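# Fit the loose gear onto the gearbox's empty pin

## Task

Place the loose gear on the gearbox's free pin so that its teeth mesh with both the centre gear and the outer ring, and it rests flat and as low as the other two gears. At no point may it drop more than about a finger's width, or be let fall from higher than the tops of the gear pins. After it is above its pin, release it only once the pin is inside the gear's bore and its teeth line up with the ring's. Finally, with the gripper empty, withdraw so the hand is at least 11 cm away from the gears.

## Robot and tools

Robot: one 6-joint arm (Trossen wxai follower) with a parallel two-finger gripper. The base may sit slightly tilted on the table. Objects may occasionally get nudged by an outside push. Knocking or placing anything off the table fails the job.

Frame: the scene frame has its origin on the table surface right under the arm base, +z up, +x forward, +y to the left when facing +x. Positions are in metres, rotations as quaternions (w, x, y, z). The gripper's fingers point along its own +x and close along its own y. end_effector_position is the spot midway between the finger pads, roughly 3 to 4 cm behind the tips; its printed value can be off, more so when the arm is stretched out.

execute_actions: argument "actions" is a list holding at most one item, or empty. Optional "pictures" (true/false) controls whether camera images come back; by default they do.
- Empty list: no command, just returns the current state.
- Move: {"rows": [[...]], "steps": n} with n from 1 to 15 (default 15), each step 1/30 s. There is a single arm, so each row is one list of 7 numbers: six absolute joint targets in radians, in the order waist, shoulder, elbow, wrist pitch, wrist yaw, wrist roll, then the gripper opening. These are target angles, not offsets, on the same scale as the Joint positions line. One row is used per step; if there are fewer rows than steps, the final row repeats. Up to 15 rows.
- Wait: {"steps": n} with no rows, n up to 300; returns when that many steps have elapsed since the previous result, counting your reply time.
Joint ranges (rad): waist -3.054 to 3.054, shoulder 0.000 to 3.142, elbow 0.000 to 2.356, wrist pitch -1.571 to 1.571, wrist yaw -1.571 to 1.571, wrist roll -3.142 to 3.142. A call is rejected (nothing sent) if a target exceeds an end by over 0.010 rad and lies further out than the joint's last reading. True ends may differ from these by up to 0.010 either way; a target beyond the true end is clipped, and "joint sent to its limit" may appear (possibly about an earlier move). Its absence does not prove there is room.
Opening: an absolute value from -1 to 1; +1 fully open (pad gap 0.088 m), empty fingers touch near -0.80, values below that change nothing. Full open-to-closed takes about 0.5 s or more.

Motion limits: each step, a joint's commanded target stays within a lead of its measured angle (0.211 rad for waist, shoulder, elbow; 0.213 wrist pitch; 0.267 wrist yaw; 0.228 wrist roll), and if the targets would move the hand over 70 mm from where it is, all are pulled back proportionally. So distant targets take several calls. Friction can leave a joint short, especially at long reach, and tiny changes may not move it at all; read Joint positions after each move. Between calls the arm keeps heading to the last row sent until it nearly stops or a step is HELD; after that only a new action makes it go on. Fingers still in motion keep moving.

Result lines: state gives end_effector_position, end_effector_quat_wxyz and linear/angular velocities. Joint positions and Joint velocities list the six joints (rad, rad/s) then the pad gap (m, m/s). grip_measured is the finger opening on the command scale. To keep hold of something, command an opening well below grip_measured; the lower, the harder the squeeze (about 34 N per pad at most; a quick close can squeeze harder, sometimes until the fingers spring open). Readings may carry a constant error of about 1 mm. "joint command not followed" means a clearance check changed or blocked targets (mount blocks and posts count as arm). HELD marks steps where your row was not (fully) sent.

Faults: if contact torque reaches a joint's load limit (N m: waist 18.2, shoulder 22.5, elbow 22.4, wrist pitch 5.92, wrist yaw 5.9, wrist roll 5.54; held weight included), the arm freezes 10 s and drops the rest of the call. Holding loads warms motors: MOTOR HOT appears from 50 °C; at 95 °C an OVER-TEMPERATURE FAULT holds the arm, and if it does not cool within 30 to 60 s power cuts and the arm goes limp. Avoid long holds, hard pushes, slams and drops.

zoom_image: {"camera": name, "region": [x0, y0, x1, y1]} in pixels of that camera's latest image, top-left origin, at most 504 by 504. Cameras (each 896x504): cam_head_left, cam_head_right, cam_high, cam_low, cam_wrist.
show_instructions: no arguments; shows the reference pages for the scene.
read_manual: optional "section" ("licences"); returns licence text only.
finished_scene: {"scene": number of the current scene}; ends and grades it, irreversible. The goal must be met and remain met.

Typical order: look, open the gripper, approach the loose gear from above, close to grip it, lift just enough, move over the empty pin, lower until the pin enters the bore with teeth meshed, open, then retreat 11 cm or more and call finished_scene. The simulation keeps running while you think, so keep replies brief.

Each tool is called after "Call:" by a JSON object that holds its "op" and its "data", one argument or row to a line.

Reference images:

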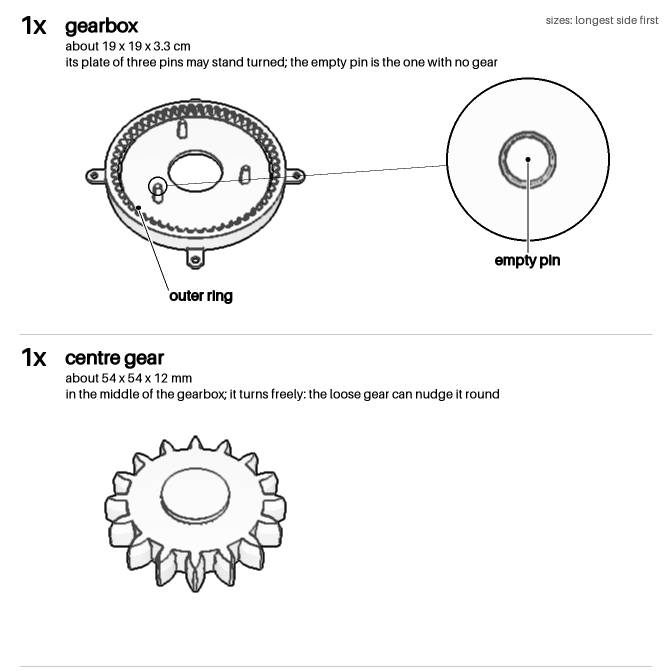

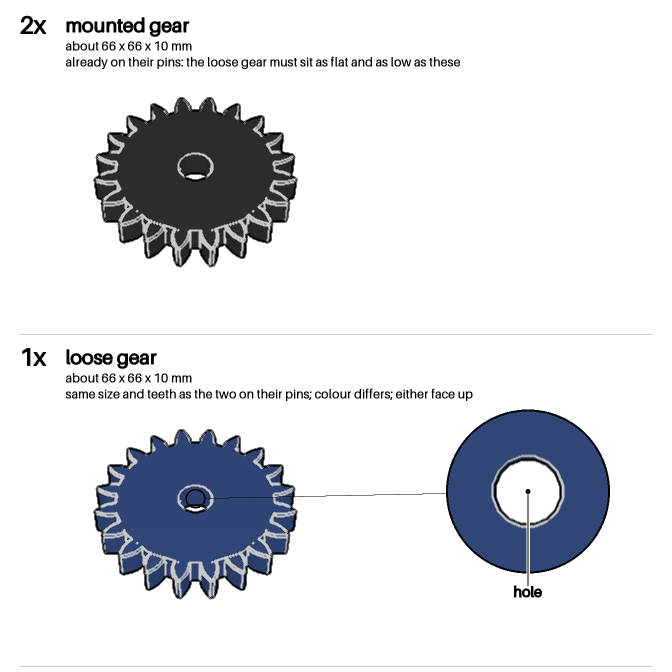

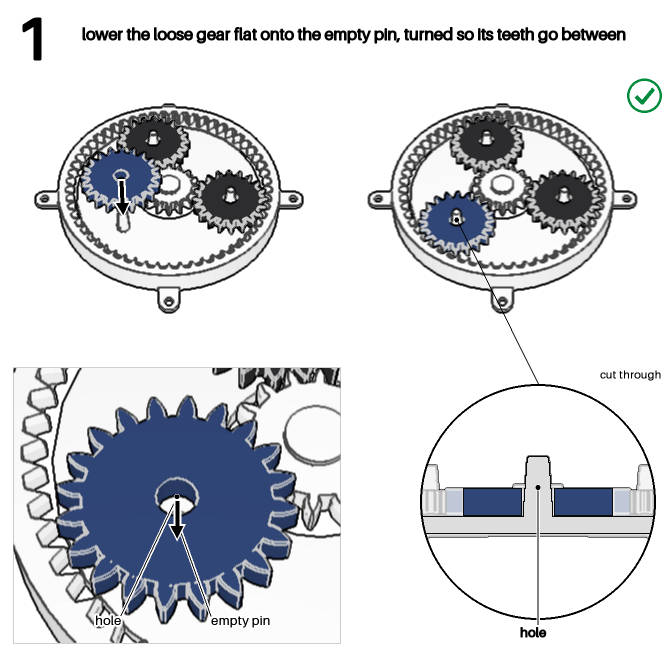

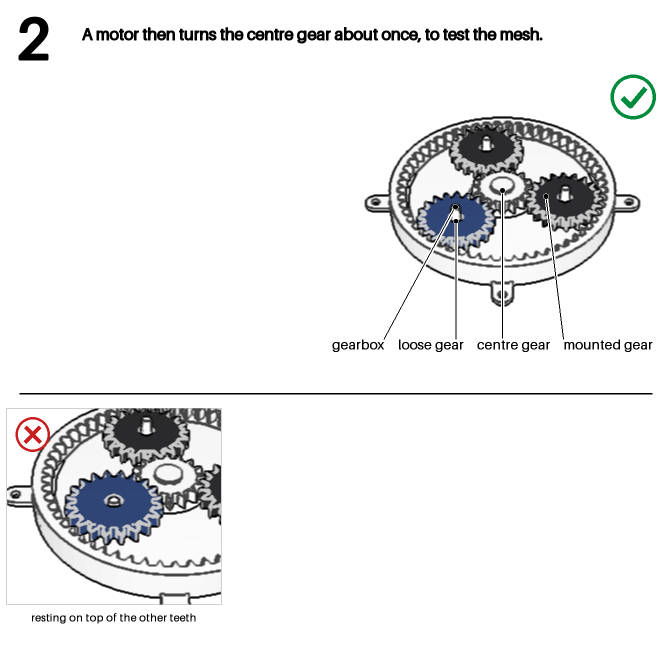

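## Session

Call:
{"op": "execute_actions", "data": {
  "actions": []
}}

Scene clock: 0.00 s of 4147.00 s.
end_effector_position=(+0.3227, +0.1928, +0.4292) grip_measured=+0.821 end_effector_quat_wxyz=(+0.935, -0.352, -0.028, -0.033) end_effector_velocity=(-0.000, -0.001, -0.002) end_effector_angular_velocity=(-0.036, +0.010, -0.004)
Joint positions: [-0.007  0.862  0.667  0.242 -0.003  0.01   0.079]
Joint velocities: [-0.002 -0.002 -0.002 -0.007 -0.007 -0.037 -0.   ]
Heat: hottest shoulder 30 °C (+0.0 °C/min).

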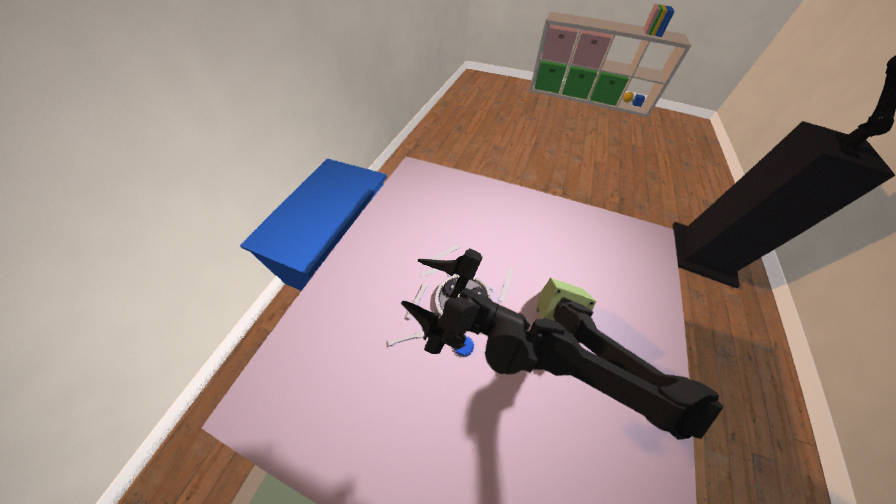

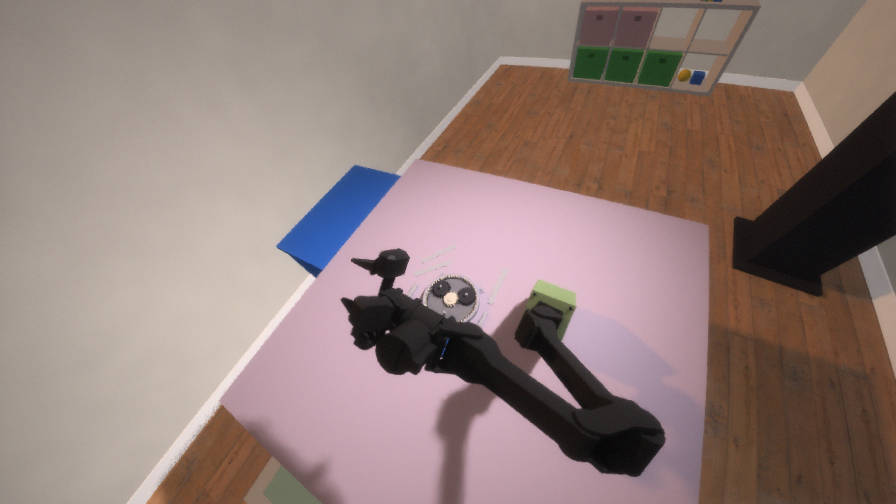

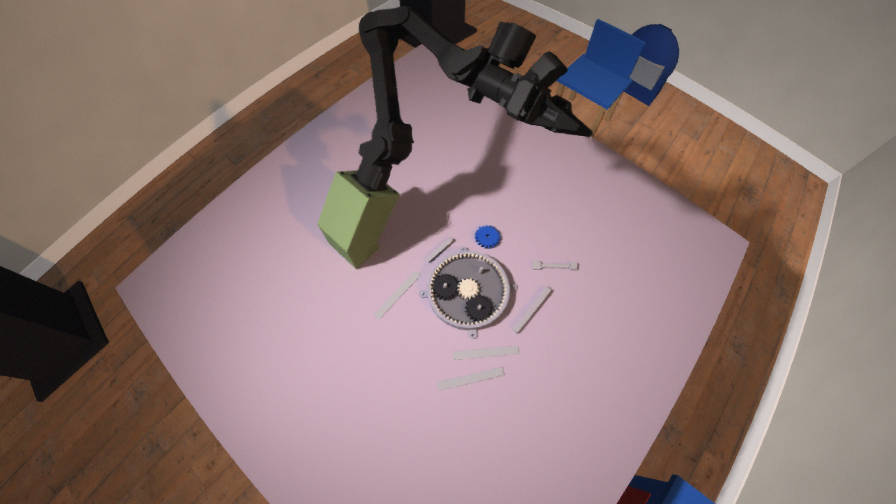

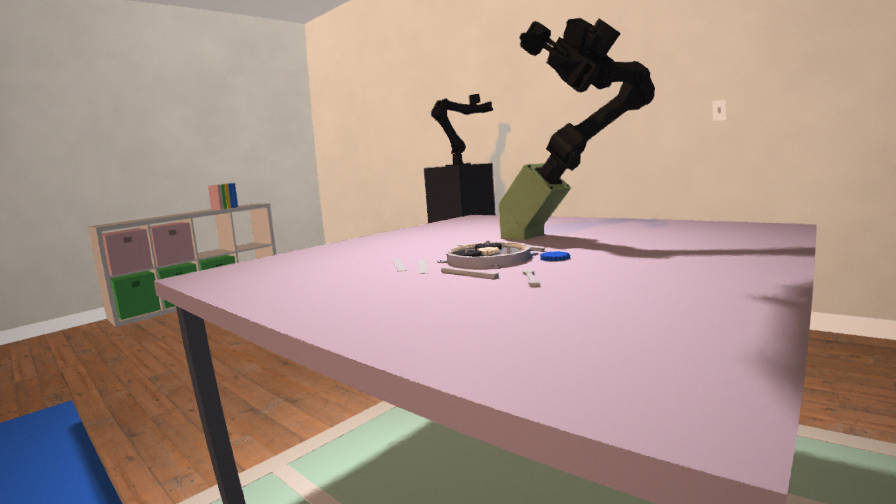

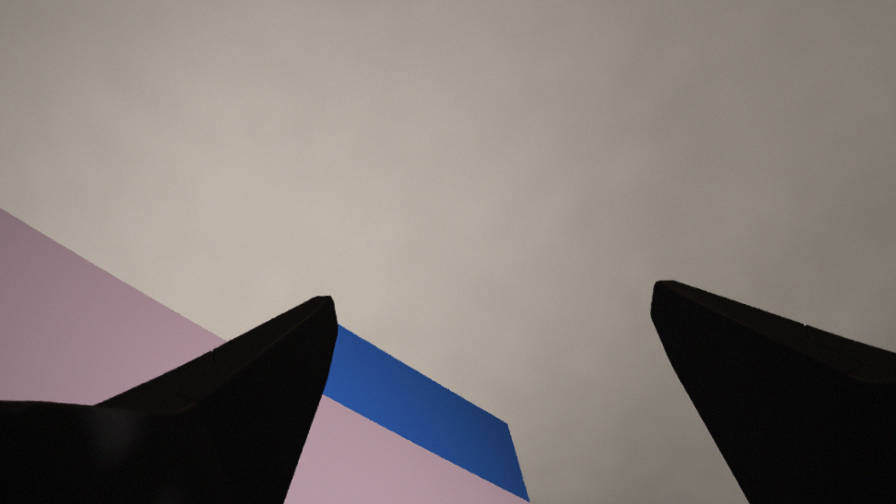

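Call:
{"op": "execute_actions", "data": {
  "actions": [
    {"rows":[[0.05,1.1,0.66,-0.2,-0.3,0,1],[0.076,1.44,0.654,-0.717,-0.729,0,1]],"steps":15}
  ]
}}

Call:
{"op": "execute_actions", "data": {
  "actions": [
    {"steps":30}
  ]
}}

Scene clock: 35.83 s of 4147.00 s.
end_effector_position=(+0.3122, +0.1326, +0.2034) grip_measured=+0.981 end_effector_quat_wxyz=(+0.858, -0.193, +0.467, +0.092) end_effector_velocity=(-0.256, -0.151, -0.426) end_effector_angular_velocity=(+0.925, +2.380, -1.011)
Joint positions: [ 0.067  1.294  0.668 -0.226 -0.576  0.006  0.087]
Joint velocities: [ 0.061  1.121 -0.002 -1.341 -1.179 -0.007  0.001]
Heat: hottest wrist pitch 33 °C (+5.0 °C/min).
Steps of this call (steps 1 to 190: nothing new was sent; then 29.00 s passed at rest; steps 191 to 205: all 15 steps of this action). Readings (joint positions):
191: [-0.006 0.872 0.668 0.229 -0.021 0.010]
192: [0.000 0.888 0.672 0.207 -0.058 0.010]
194: [0.020 0.938 0.673 0.145 -0.129 0.010]
198: [0.046 1.059 0.669 0.025 -0.277 0.008]
205: the state above

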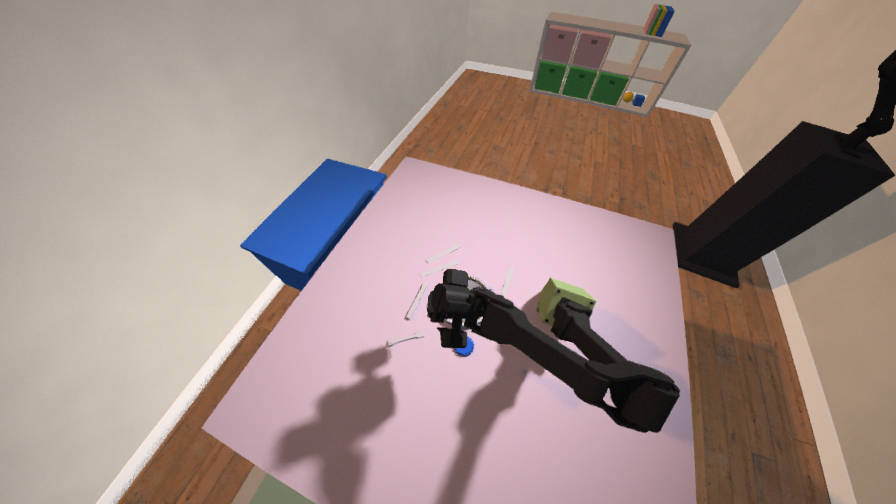

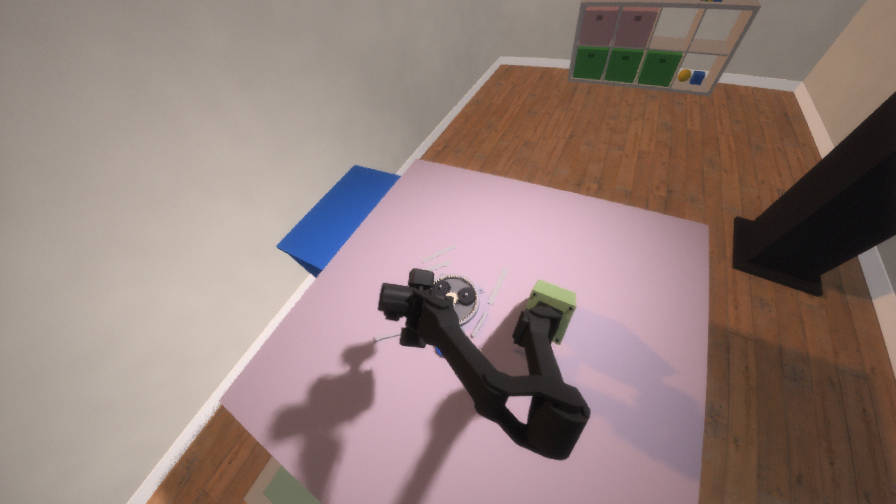

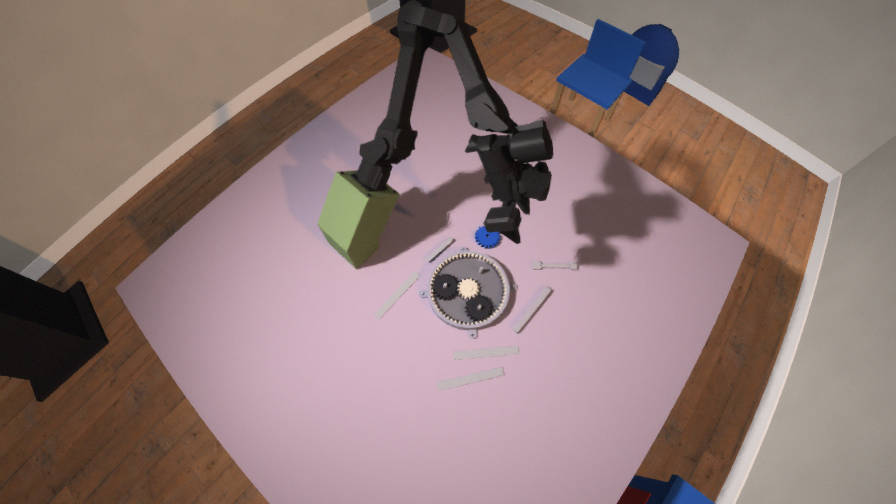

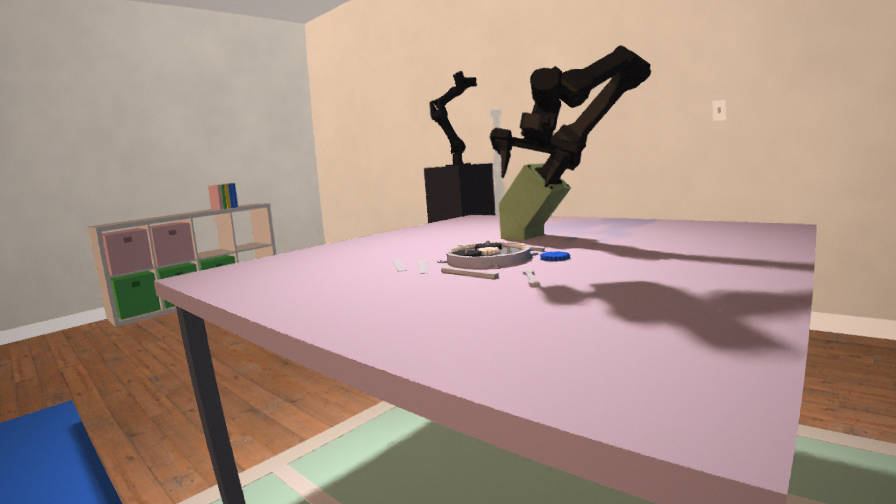

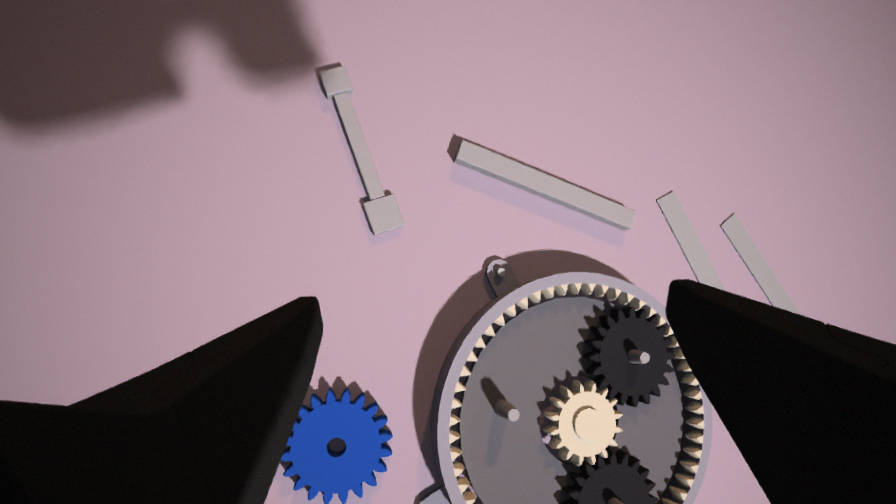

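Scene clock: 36.83 s of 4147.00 s.
end_effector_position=(+0.2159, +0.1088, +0.1459) grip_measured=+0.984 end_effector_quat_wxyz=(+0.724, -0.012, +0.690, +0.011) end_effector_velocity=(+0.002, +0.003, +0.000) end_effector_angular_velocity=(+0.022, -0.006, -0.003)
Joint positions: [ 0.074  1.432  0.655 -0.715 -0.726  0.004  0.087]
Joint velocities: [-0.002  0.002  0.002  0.007 -0.022  0.007  0.   ]
Heat: hottest elbow 32 °C (+3.3 °C/min).
Steps of this call (steps 1 to 30: the robot went on to your last target). Readings (joint positions):
1: [0.069 1.329 0.668 -0.273 -0.612 0.005]
2: [0.071 1.358 0.665 -0.323 -0.638 0.005]
4: [0.073 1.397 0.657 -0.420 -0.674 0.005]
8: [0.074 1.421 0.655 -0.598 -0.708 0.004]
30: the state above

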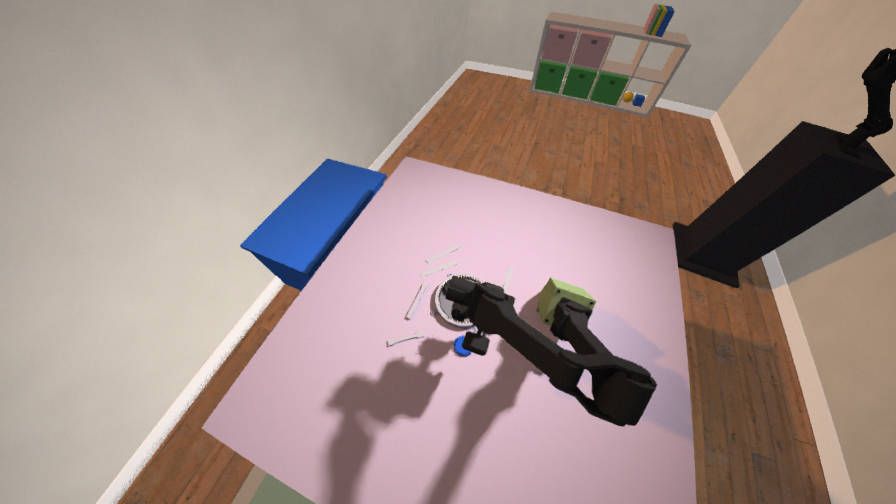

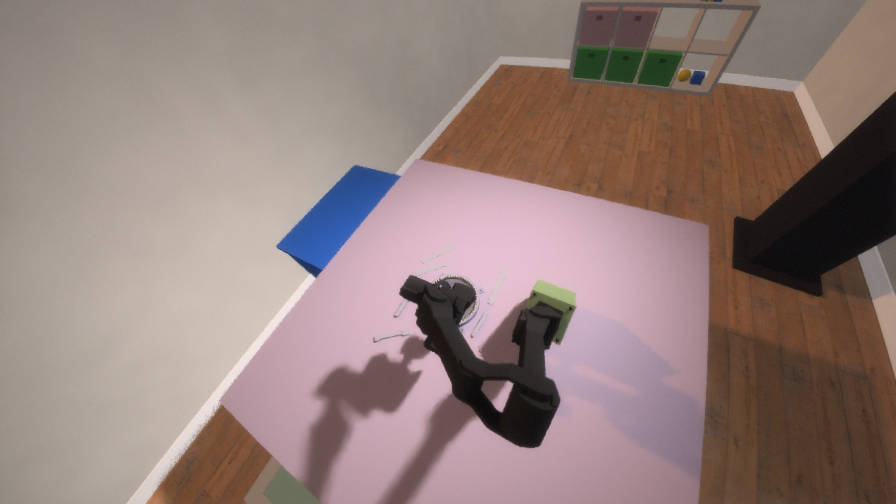

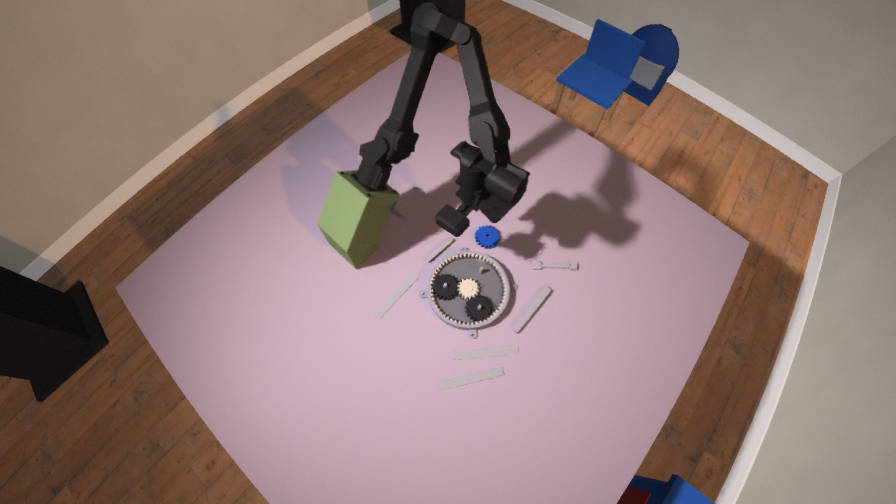

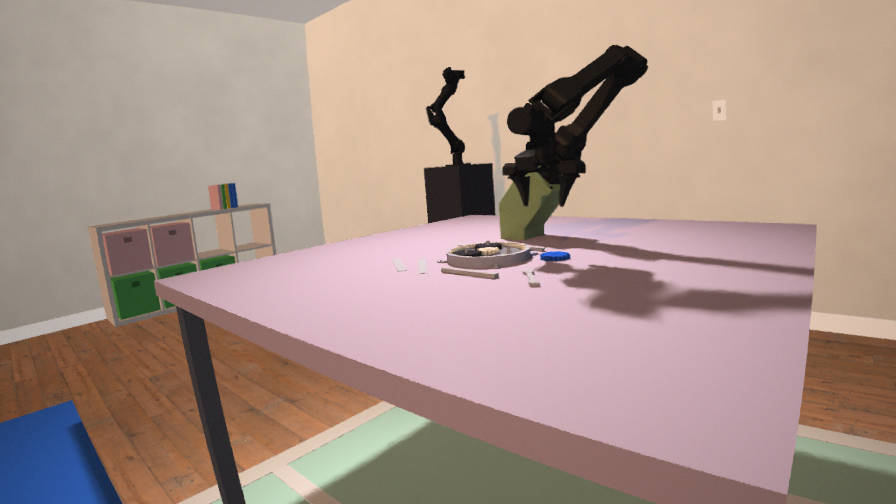

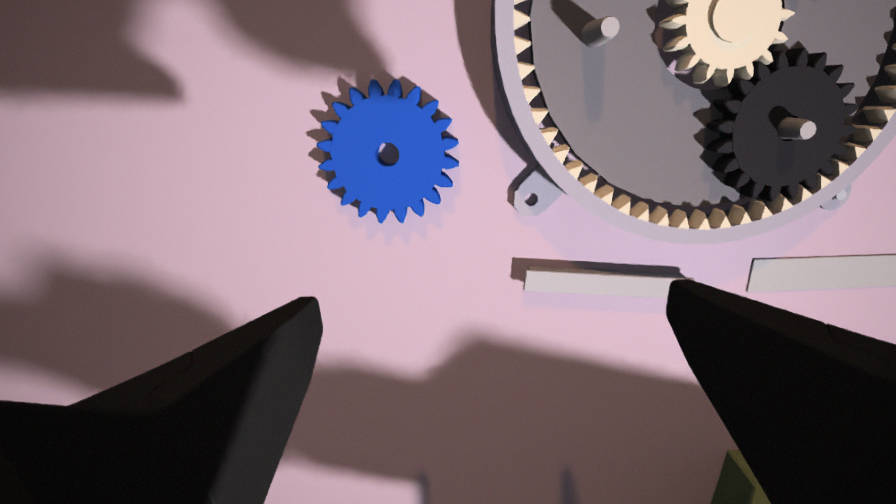

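Call:
{"op": "execute_actions", "data": {
  "actions": [
    {"rows":[[0.378,1.581,0.653,-0.323,-0.67,1.4,1]],"steps":15}
  ],
  "pictures": false
}}

Call:
{"op": "execute_actions", "data": {
  "actions": [
    {"steps":15}
  ]
}}

Scene clock: 56.40 s of 4147.00 s.
end_effector_position=(+0.2363, +0.1459, +0.0822) grip_measured=+0.984 end_effector_quat_wxyz=(+0.712, +0.118, +0.684, -0.109) end_effector_velocity=(+0.006, +0.010, -0.011) end_effector_angular_velocity=(+0.076, -0.014, -1.407)
Joint positions: [ 0.37   1.569  0.653 -0.336 -0.674  0.736  0.087]
Joint velocities: [ 0.046  0.022 -0.002  0.095  0.007  1.487 -0.   ]
Heat: hottest elbow 31 °C (+1.1 °C/min).
Steps of this call (steps 1 to 15: the robot went on to your last target; steps 16 to 210: nothing new was sent; then 12.07 s passed at rest; steps 211 to 225: all 15 steps of this action). Readings (joint positions):
211: [0.090 1.446 0.655 -0.691 -0.716 0.039]
212: [0.135 1.470 0.655 -0.631 -0.707 0.089]
214: [0.231 1.523 0.656 -0.539 -0.693 0.188]
218: [0.339 1.560 0.653 -0.396 -0.682 0.387]
225: the state above

Scene clock: 56.90 s of 4147.00 s.
end_effector_position=(+0.2371, +0.1472, +0.0810) grip_measured=+0.984 end_effector_quat_wxyz=(+0.644, +0.327, +0.619, -0.308) end_effector_velocity=(+0.001, +0.000, +0.001) end_effector_angular_velocity=(+0.024, -0.004, -0.345)
Joint positions: [ 0.376  1.572  0.653 -0.325 -0.673  1.355  0.087]
Joint velocities: [-0.007 -0.002 -0.002  0.007 -0.007  0.344 -0.   ]
Heat: hottest elbow 31 °C (+1.1 °C/min).
Steps of this call (steps 1 to 15: the robot went on to your last target). Readings (joint positions):
1: [0.372 1.570 0.653 -0.333 -0.674 0.786]
2: [0.373 1.571 0.653 -0.331 -0.674 0.836]
4: [0.374 1.571 0.653 -0.328 -0.674 0.936]
8: [0.375 1.571 0.653 -0.326 -0.673 1.137]
15: the state above

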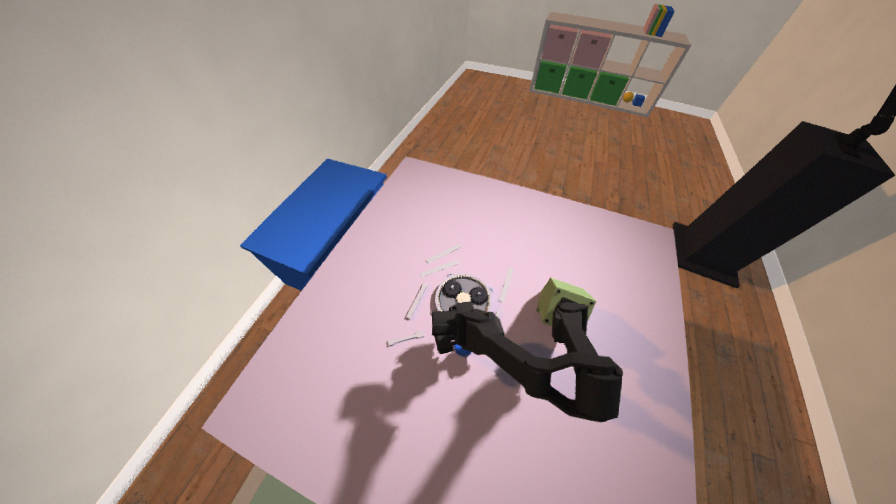

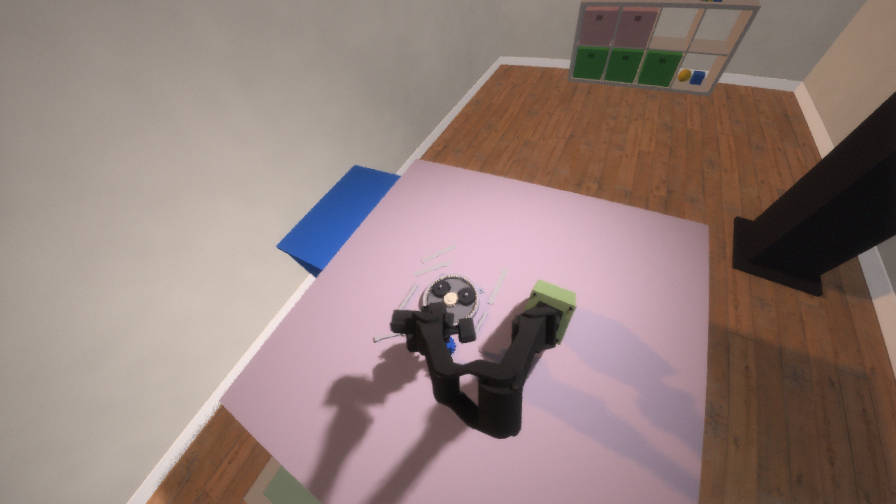

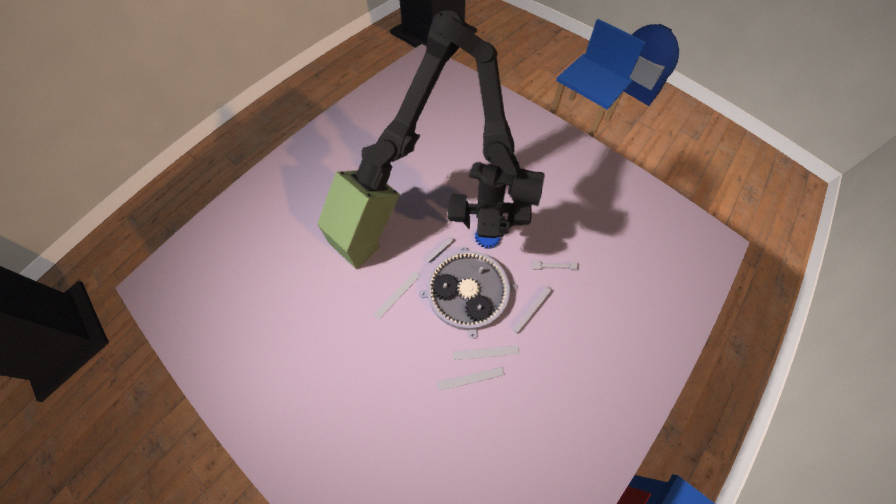

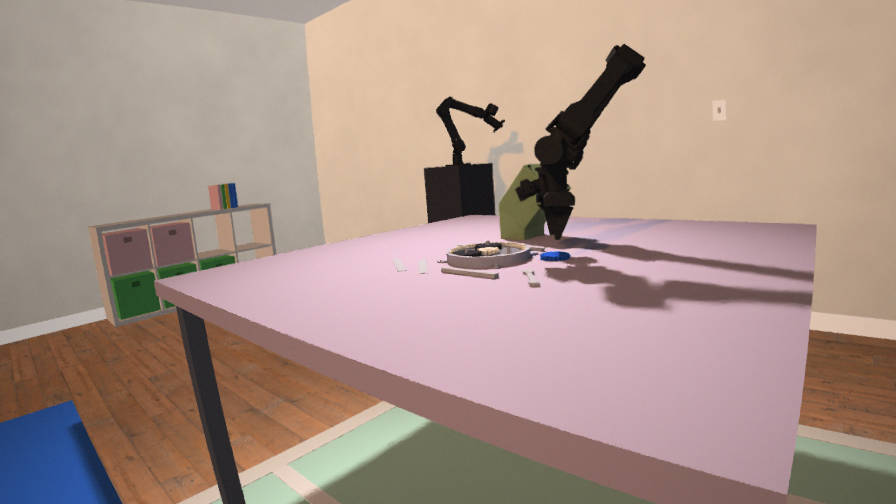

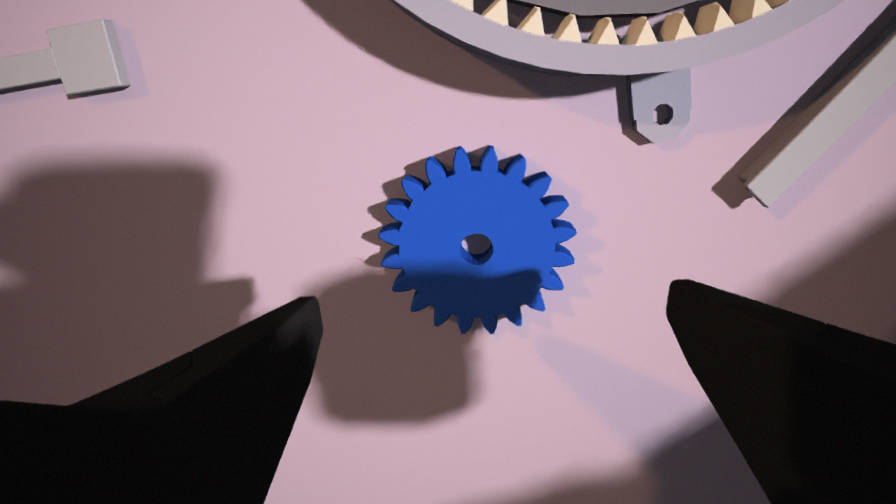

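Call:
{"op": "execute_actions", "data": {
  "actions": [
    {"rows":[[0.41,1.62,0.643,-0.25,-0.66,1.39,1],[0.41,1.62,0.643,-0.25,-0.66,1.39,1],[0.41,1.62,0.643,-0.25,-0.66,1.39,1],[0.445,1.665,0.632,-0.17,-0.647,1.43,1],[0.445,1.665,0.632,-0.17,-0.647,1.43,1],[0.445,1.665,0.632,-0.17,-0.647,1.43,1],[0.477,1.706,0.621,-0.095,-0.635,1.47,1]],"steps":15}
  ],
  "pictures": false
}}

Call:
{"op": "execute_actions", "data": {
  "actions": [
    {"steps":12}
  ]
}}

Scene clock: 71.60 s of 4147.00 s.
end_effector_position=(+0.2389, +0.1482, +0.0436) grip_measured=+0.984 end_effector_quat_wxyz=(+0.645, +0.325, +0.620, -0.305) end_effector_velocity=(+0.009, +0.006, -0.008) end_effector_angular_velocity=(+0.025, -0.041, +0.026)
Joint positions: [ 0.471  1.692  0.626 -0.108 -0.64   1.46   0.087]
Joint velocities: [ 0.022  0.027 -0.007  0.11   0.007  0.037  0.   ]
Heat: hottest shoulder 31 °C (+0.0 °C/min).
Steps of this call (steps 1 to 30: the robot went on to your last target; steps 31 to 220: nothing new was sent; then 6.87 s passed at rest; steps 221 to 235: all 15 steps of this action). Readings (joint positions):
221: [0.378 1.576 0.652 -0.316 -0.671 1.396]
222: [0.384 1.582 0.652 -0.297 -0.669 1.396]
224: [0.398 1.600 0.649 -0.267 -0.665 1.399]
228: [0.440 1.651 0.638 -0.173 -0.650 1.431]
235: the state above

Scene clock: 72.00 s of 4147.00 s.
end_effector_position=(+0.2396, +0.1487, +0.0424) grip_measured=+0.984 end_effector_quat_wxyz=(+0.646, +0.325, +0.620, -0.304) end_effector_velocity=(-0.002, -0.000, +0.001) end_effector_angular_velocity=(+0.003, +0.007, +0.001)
Joint positions: [ 0.475  1.696  0.626 -0.097 -0.638  1.465  0.087]
Joint velocities: [-0.002 -0.002 -0.002 -0.007 -0.007 -0.007 -0.   ]
Heat: hottest shoulder 31 °C (+0.0 °C/min).
Steps of this call (steps 1 to 12: the robot went on to your last target). Readings (joint positions):
1: [0.472 1.693 0.626 -0.105 -0.640 1.462]
2: [0.473 1.693 0.626 -0.103 -0.639 1.463]
4: [0.473 1.694 0.626 -0.101 -0.639 1.464]
8: [0.475 1.696 0.626 -0.098 -0.639 1.465]
12: the state above

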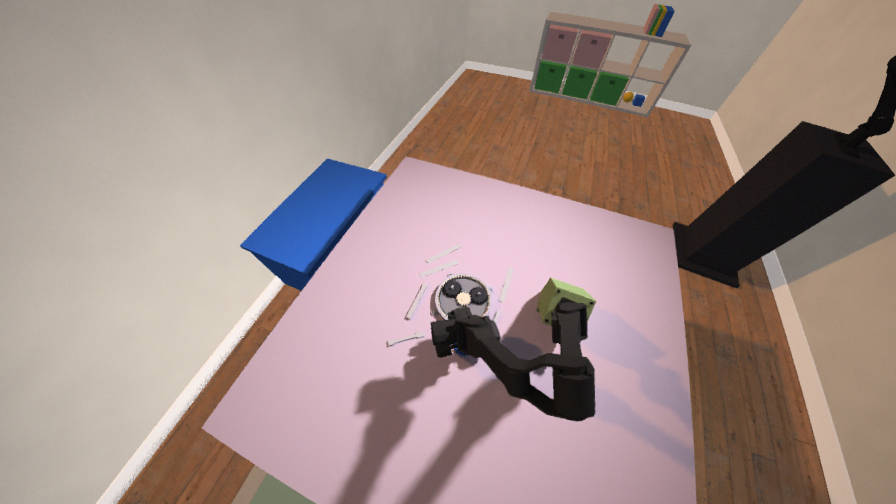

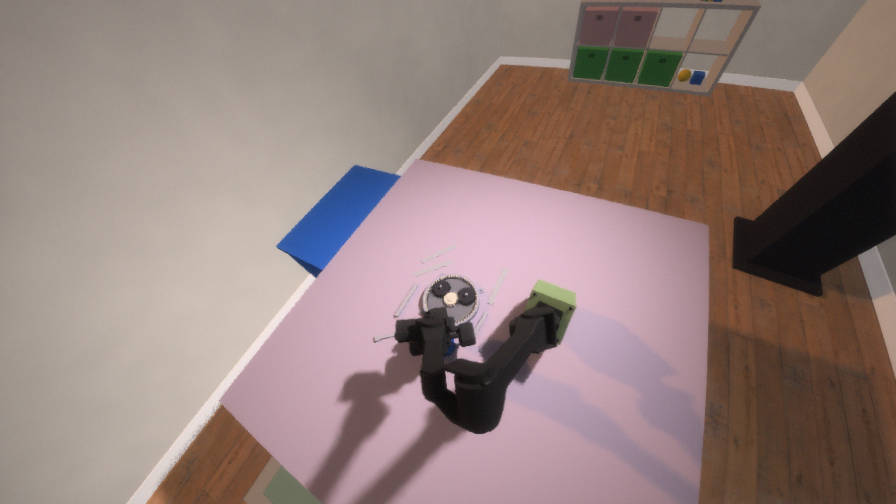

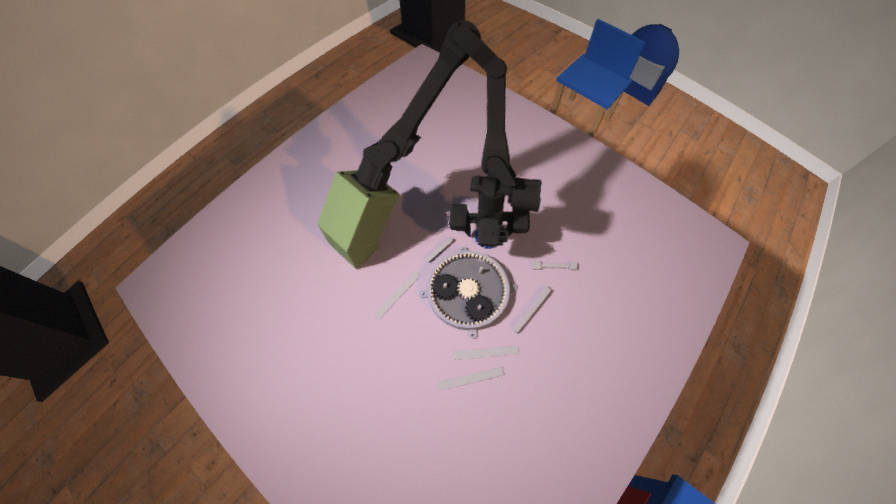

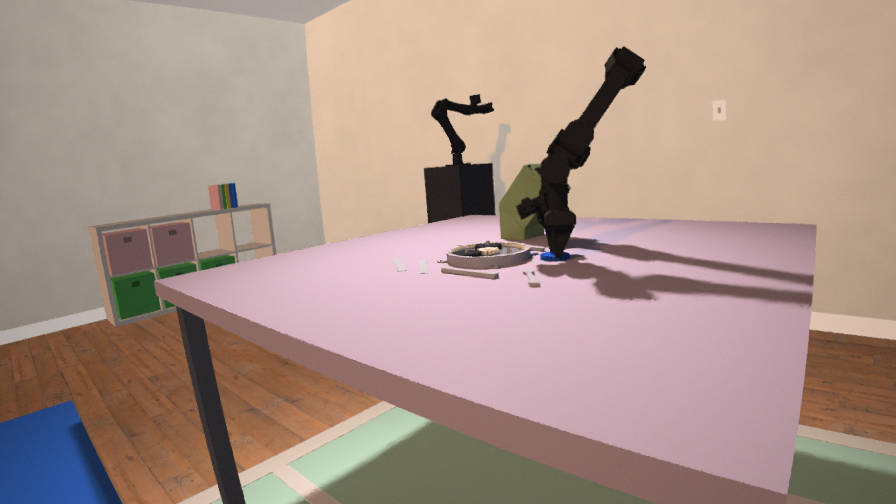

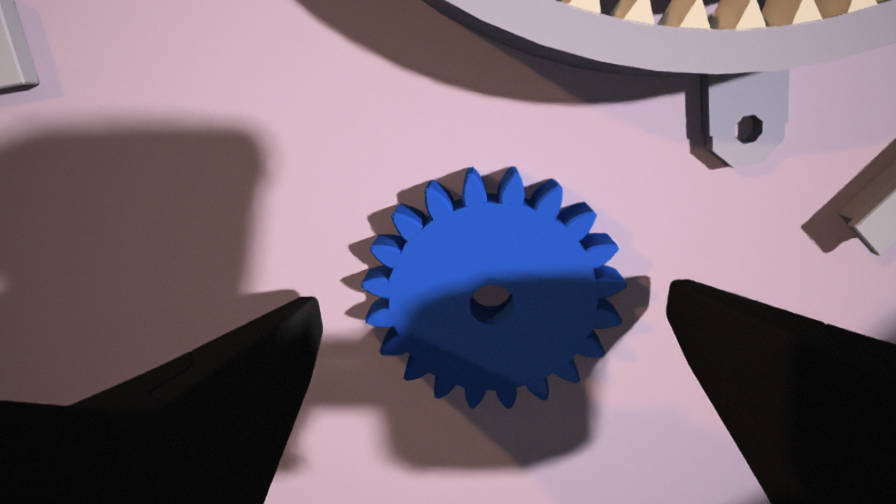

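Call:
{"op": "zoom_image", "data": {
  "camera": "cam_low",
  "region": [510,210,600,275]
}}

Region (510, 210, 600, 275) of cam_low's 896x504 image, scaled by 5.600, with more detail than that image has.

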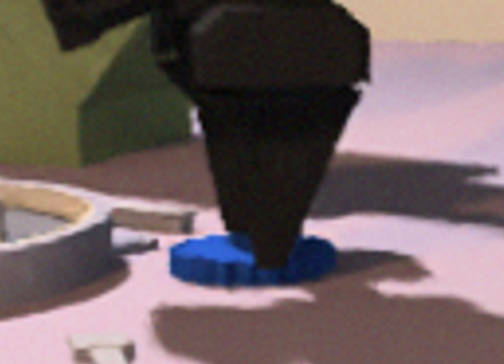

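Call:
{"op": "execute_actions", "data": {
  "actions": [
    {"rows":[[0.487,1.722,0.618,-0.072,-0.631,1.482,1]],"steps":12}
  ],
  "pictures": false
}}

Call:
{"op": "execute_actions", "data": {
  "actions": [
    {"rows":[[0.487,1.722,0.618,-0.072,-0.631,1.482,0.8],[0.487,1.722,0.618,-0.072,-0.631,1.482,0.7],[0.487,1.722,0.618,-0.072,-0.631,1.482,0.6],[0.487,1.722,0.618,-0.072,-0.631,1.482,0.5],[0.487,1.722,0.618,-0.072,-0.631,1.482,0.4],[0.487,1.722,0.618,-0.072,-0.631,1.482,0.25]],"steps":15}
  ]
}}

Scene clock: 80.60 s of 4147.00 s.
end_effector_position=(+0.2389, +0.1481, +0.0380) grip_measured=+0.984 end_effector_quat_wxyz=(+0.646, +0.325, +0.620, -0.305) end_effector_velocity=(-0.003, -0.003, -0.001) end_effector_angular_velocity=(-0.011, +0.006, -0.013)
Joint positions: [ 0.485  1.711  0.623 -0.075 -0.634  1.477  0.087]
Joint velocities: [ 0.002 -0.002 -0.007 -0.007  0.007  0.007 -0.   ]
Heat: hottest shoulder 31 °C (-1.0 °C/min).
Steps of this call (steps 1 to 30: the robot went on to your last target; steps 31 to 220: nothing new was sent; then 0.87 s passed at rest; steps 221 to 232: all 12 steps of this action). Readings (joint positions):
221: [0.476 1.699 0.625 -0.093 -0.637 1.468]
222: [0.478 1.701 0.625 -0.087 -0.637 1.470]
224: [0.481 1.706 0.624 -0.082 -0.636 1.473]
228: [0.484 1.711 0.623 -0.077 -0.635 1.477]
232: the state above

Scene clock: 81.10 s of 4147.00 s.
end_effector_position=(+0.2390, +0.1481, +0.0378) grip_measured=+0.510 end_effector_quat_wxyz=(+0.646, +0.325, +0.620, -0.305) end_effector_velocity=(-0.002, -0.000, +0.001) end_effector_angular_velocity=(+0.003, +0.007, +0.001)
Joint positions: [ 0.485  1.712  0.623 -0.073 -0.634  1.478  0.064]
Joint velocities: [-0.002 -0.002 -0.002 -0.007 -0.007 -0.007 -0.   ]
Heat: hottest shoulder 31 °C (-1.0 °C/min).
Steps of this call (steps 1 to 15: all 15 steps of this action). Readings (joint positions):
1: [0.485 1.712 0.623 -0.074 -0.634 1.477]
2: [0.485 1.712 0.623 -0.074 -0.634 1.478]
4: [0.485 1.712 0.623 -0.074 -0.634 1.478]
8: [0.485 1.712 0.623 -0.073 -0.634 1.478]
15: the state above

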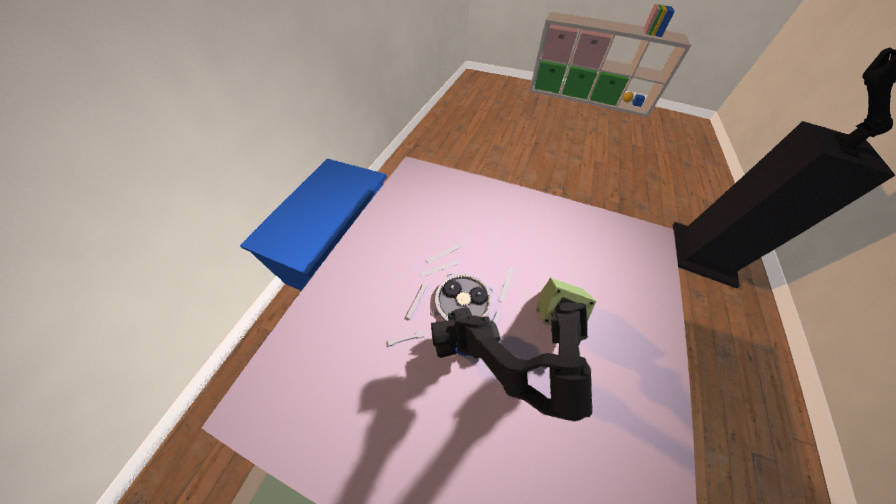

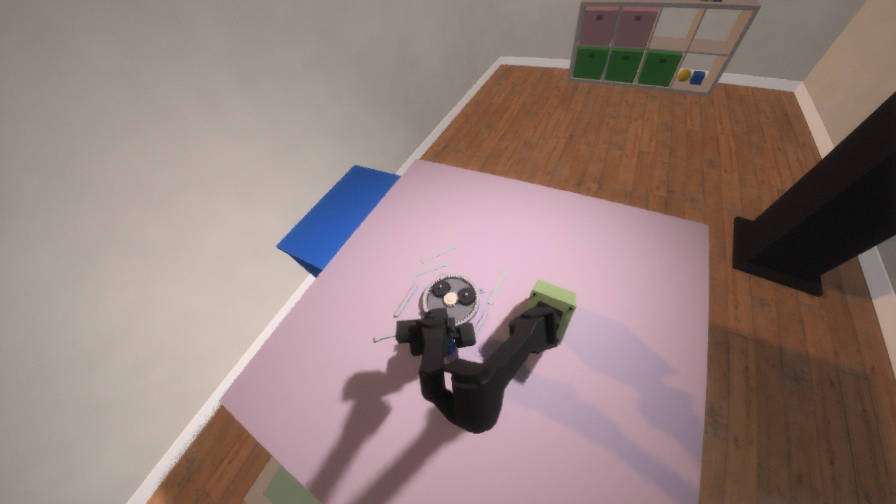

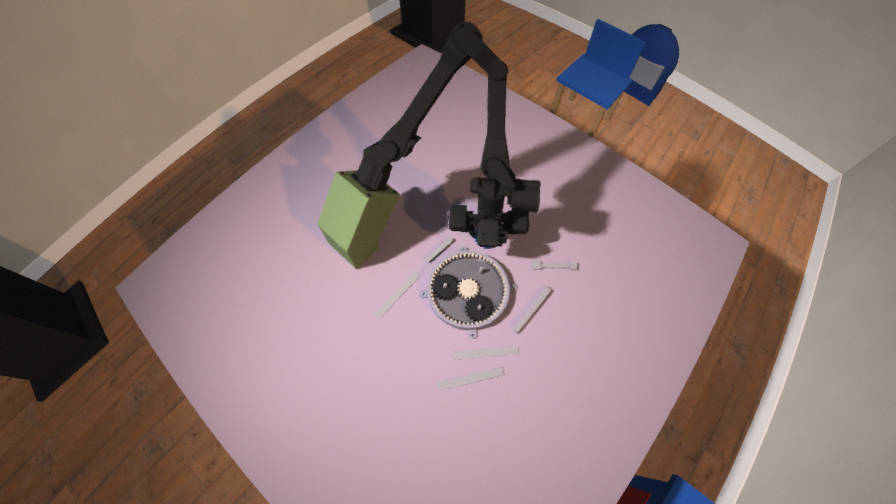

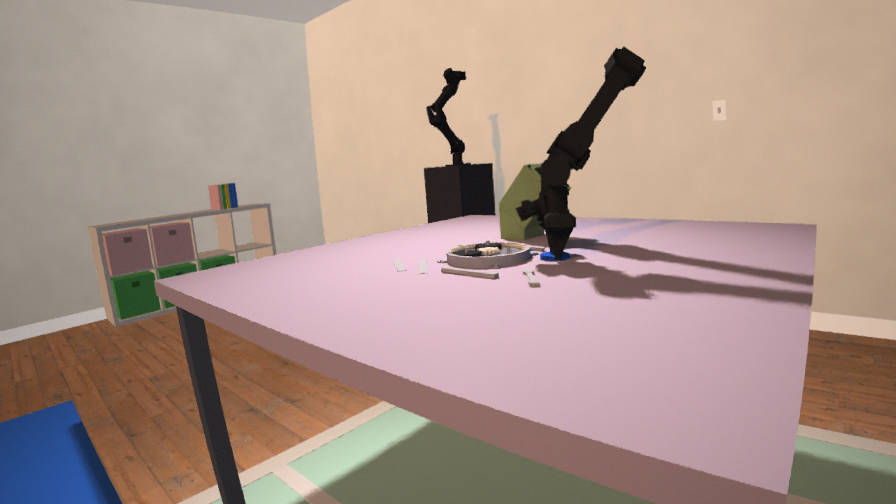

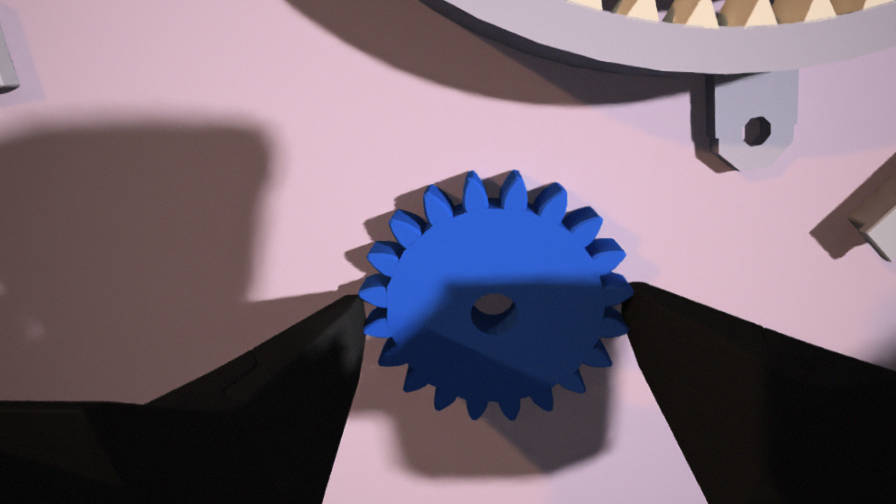

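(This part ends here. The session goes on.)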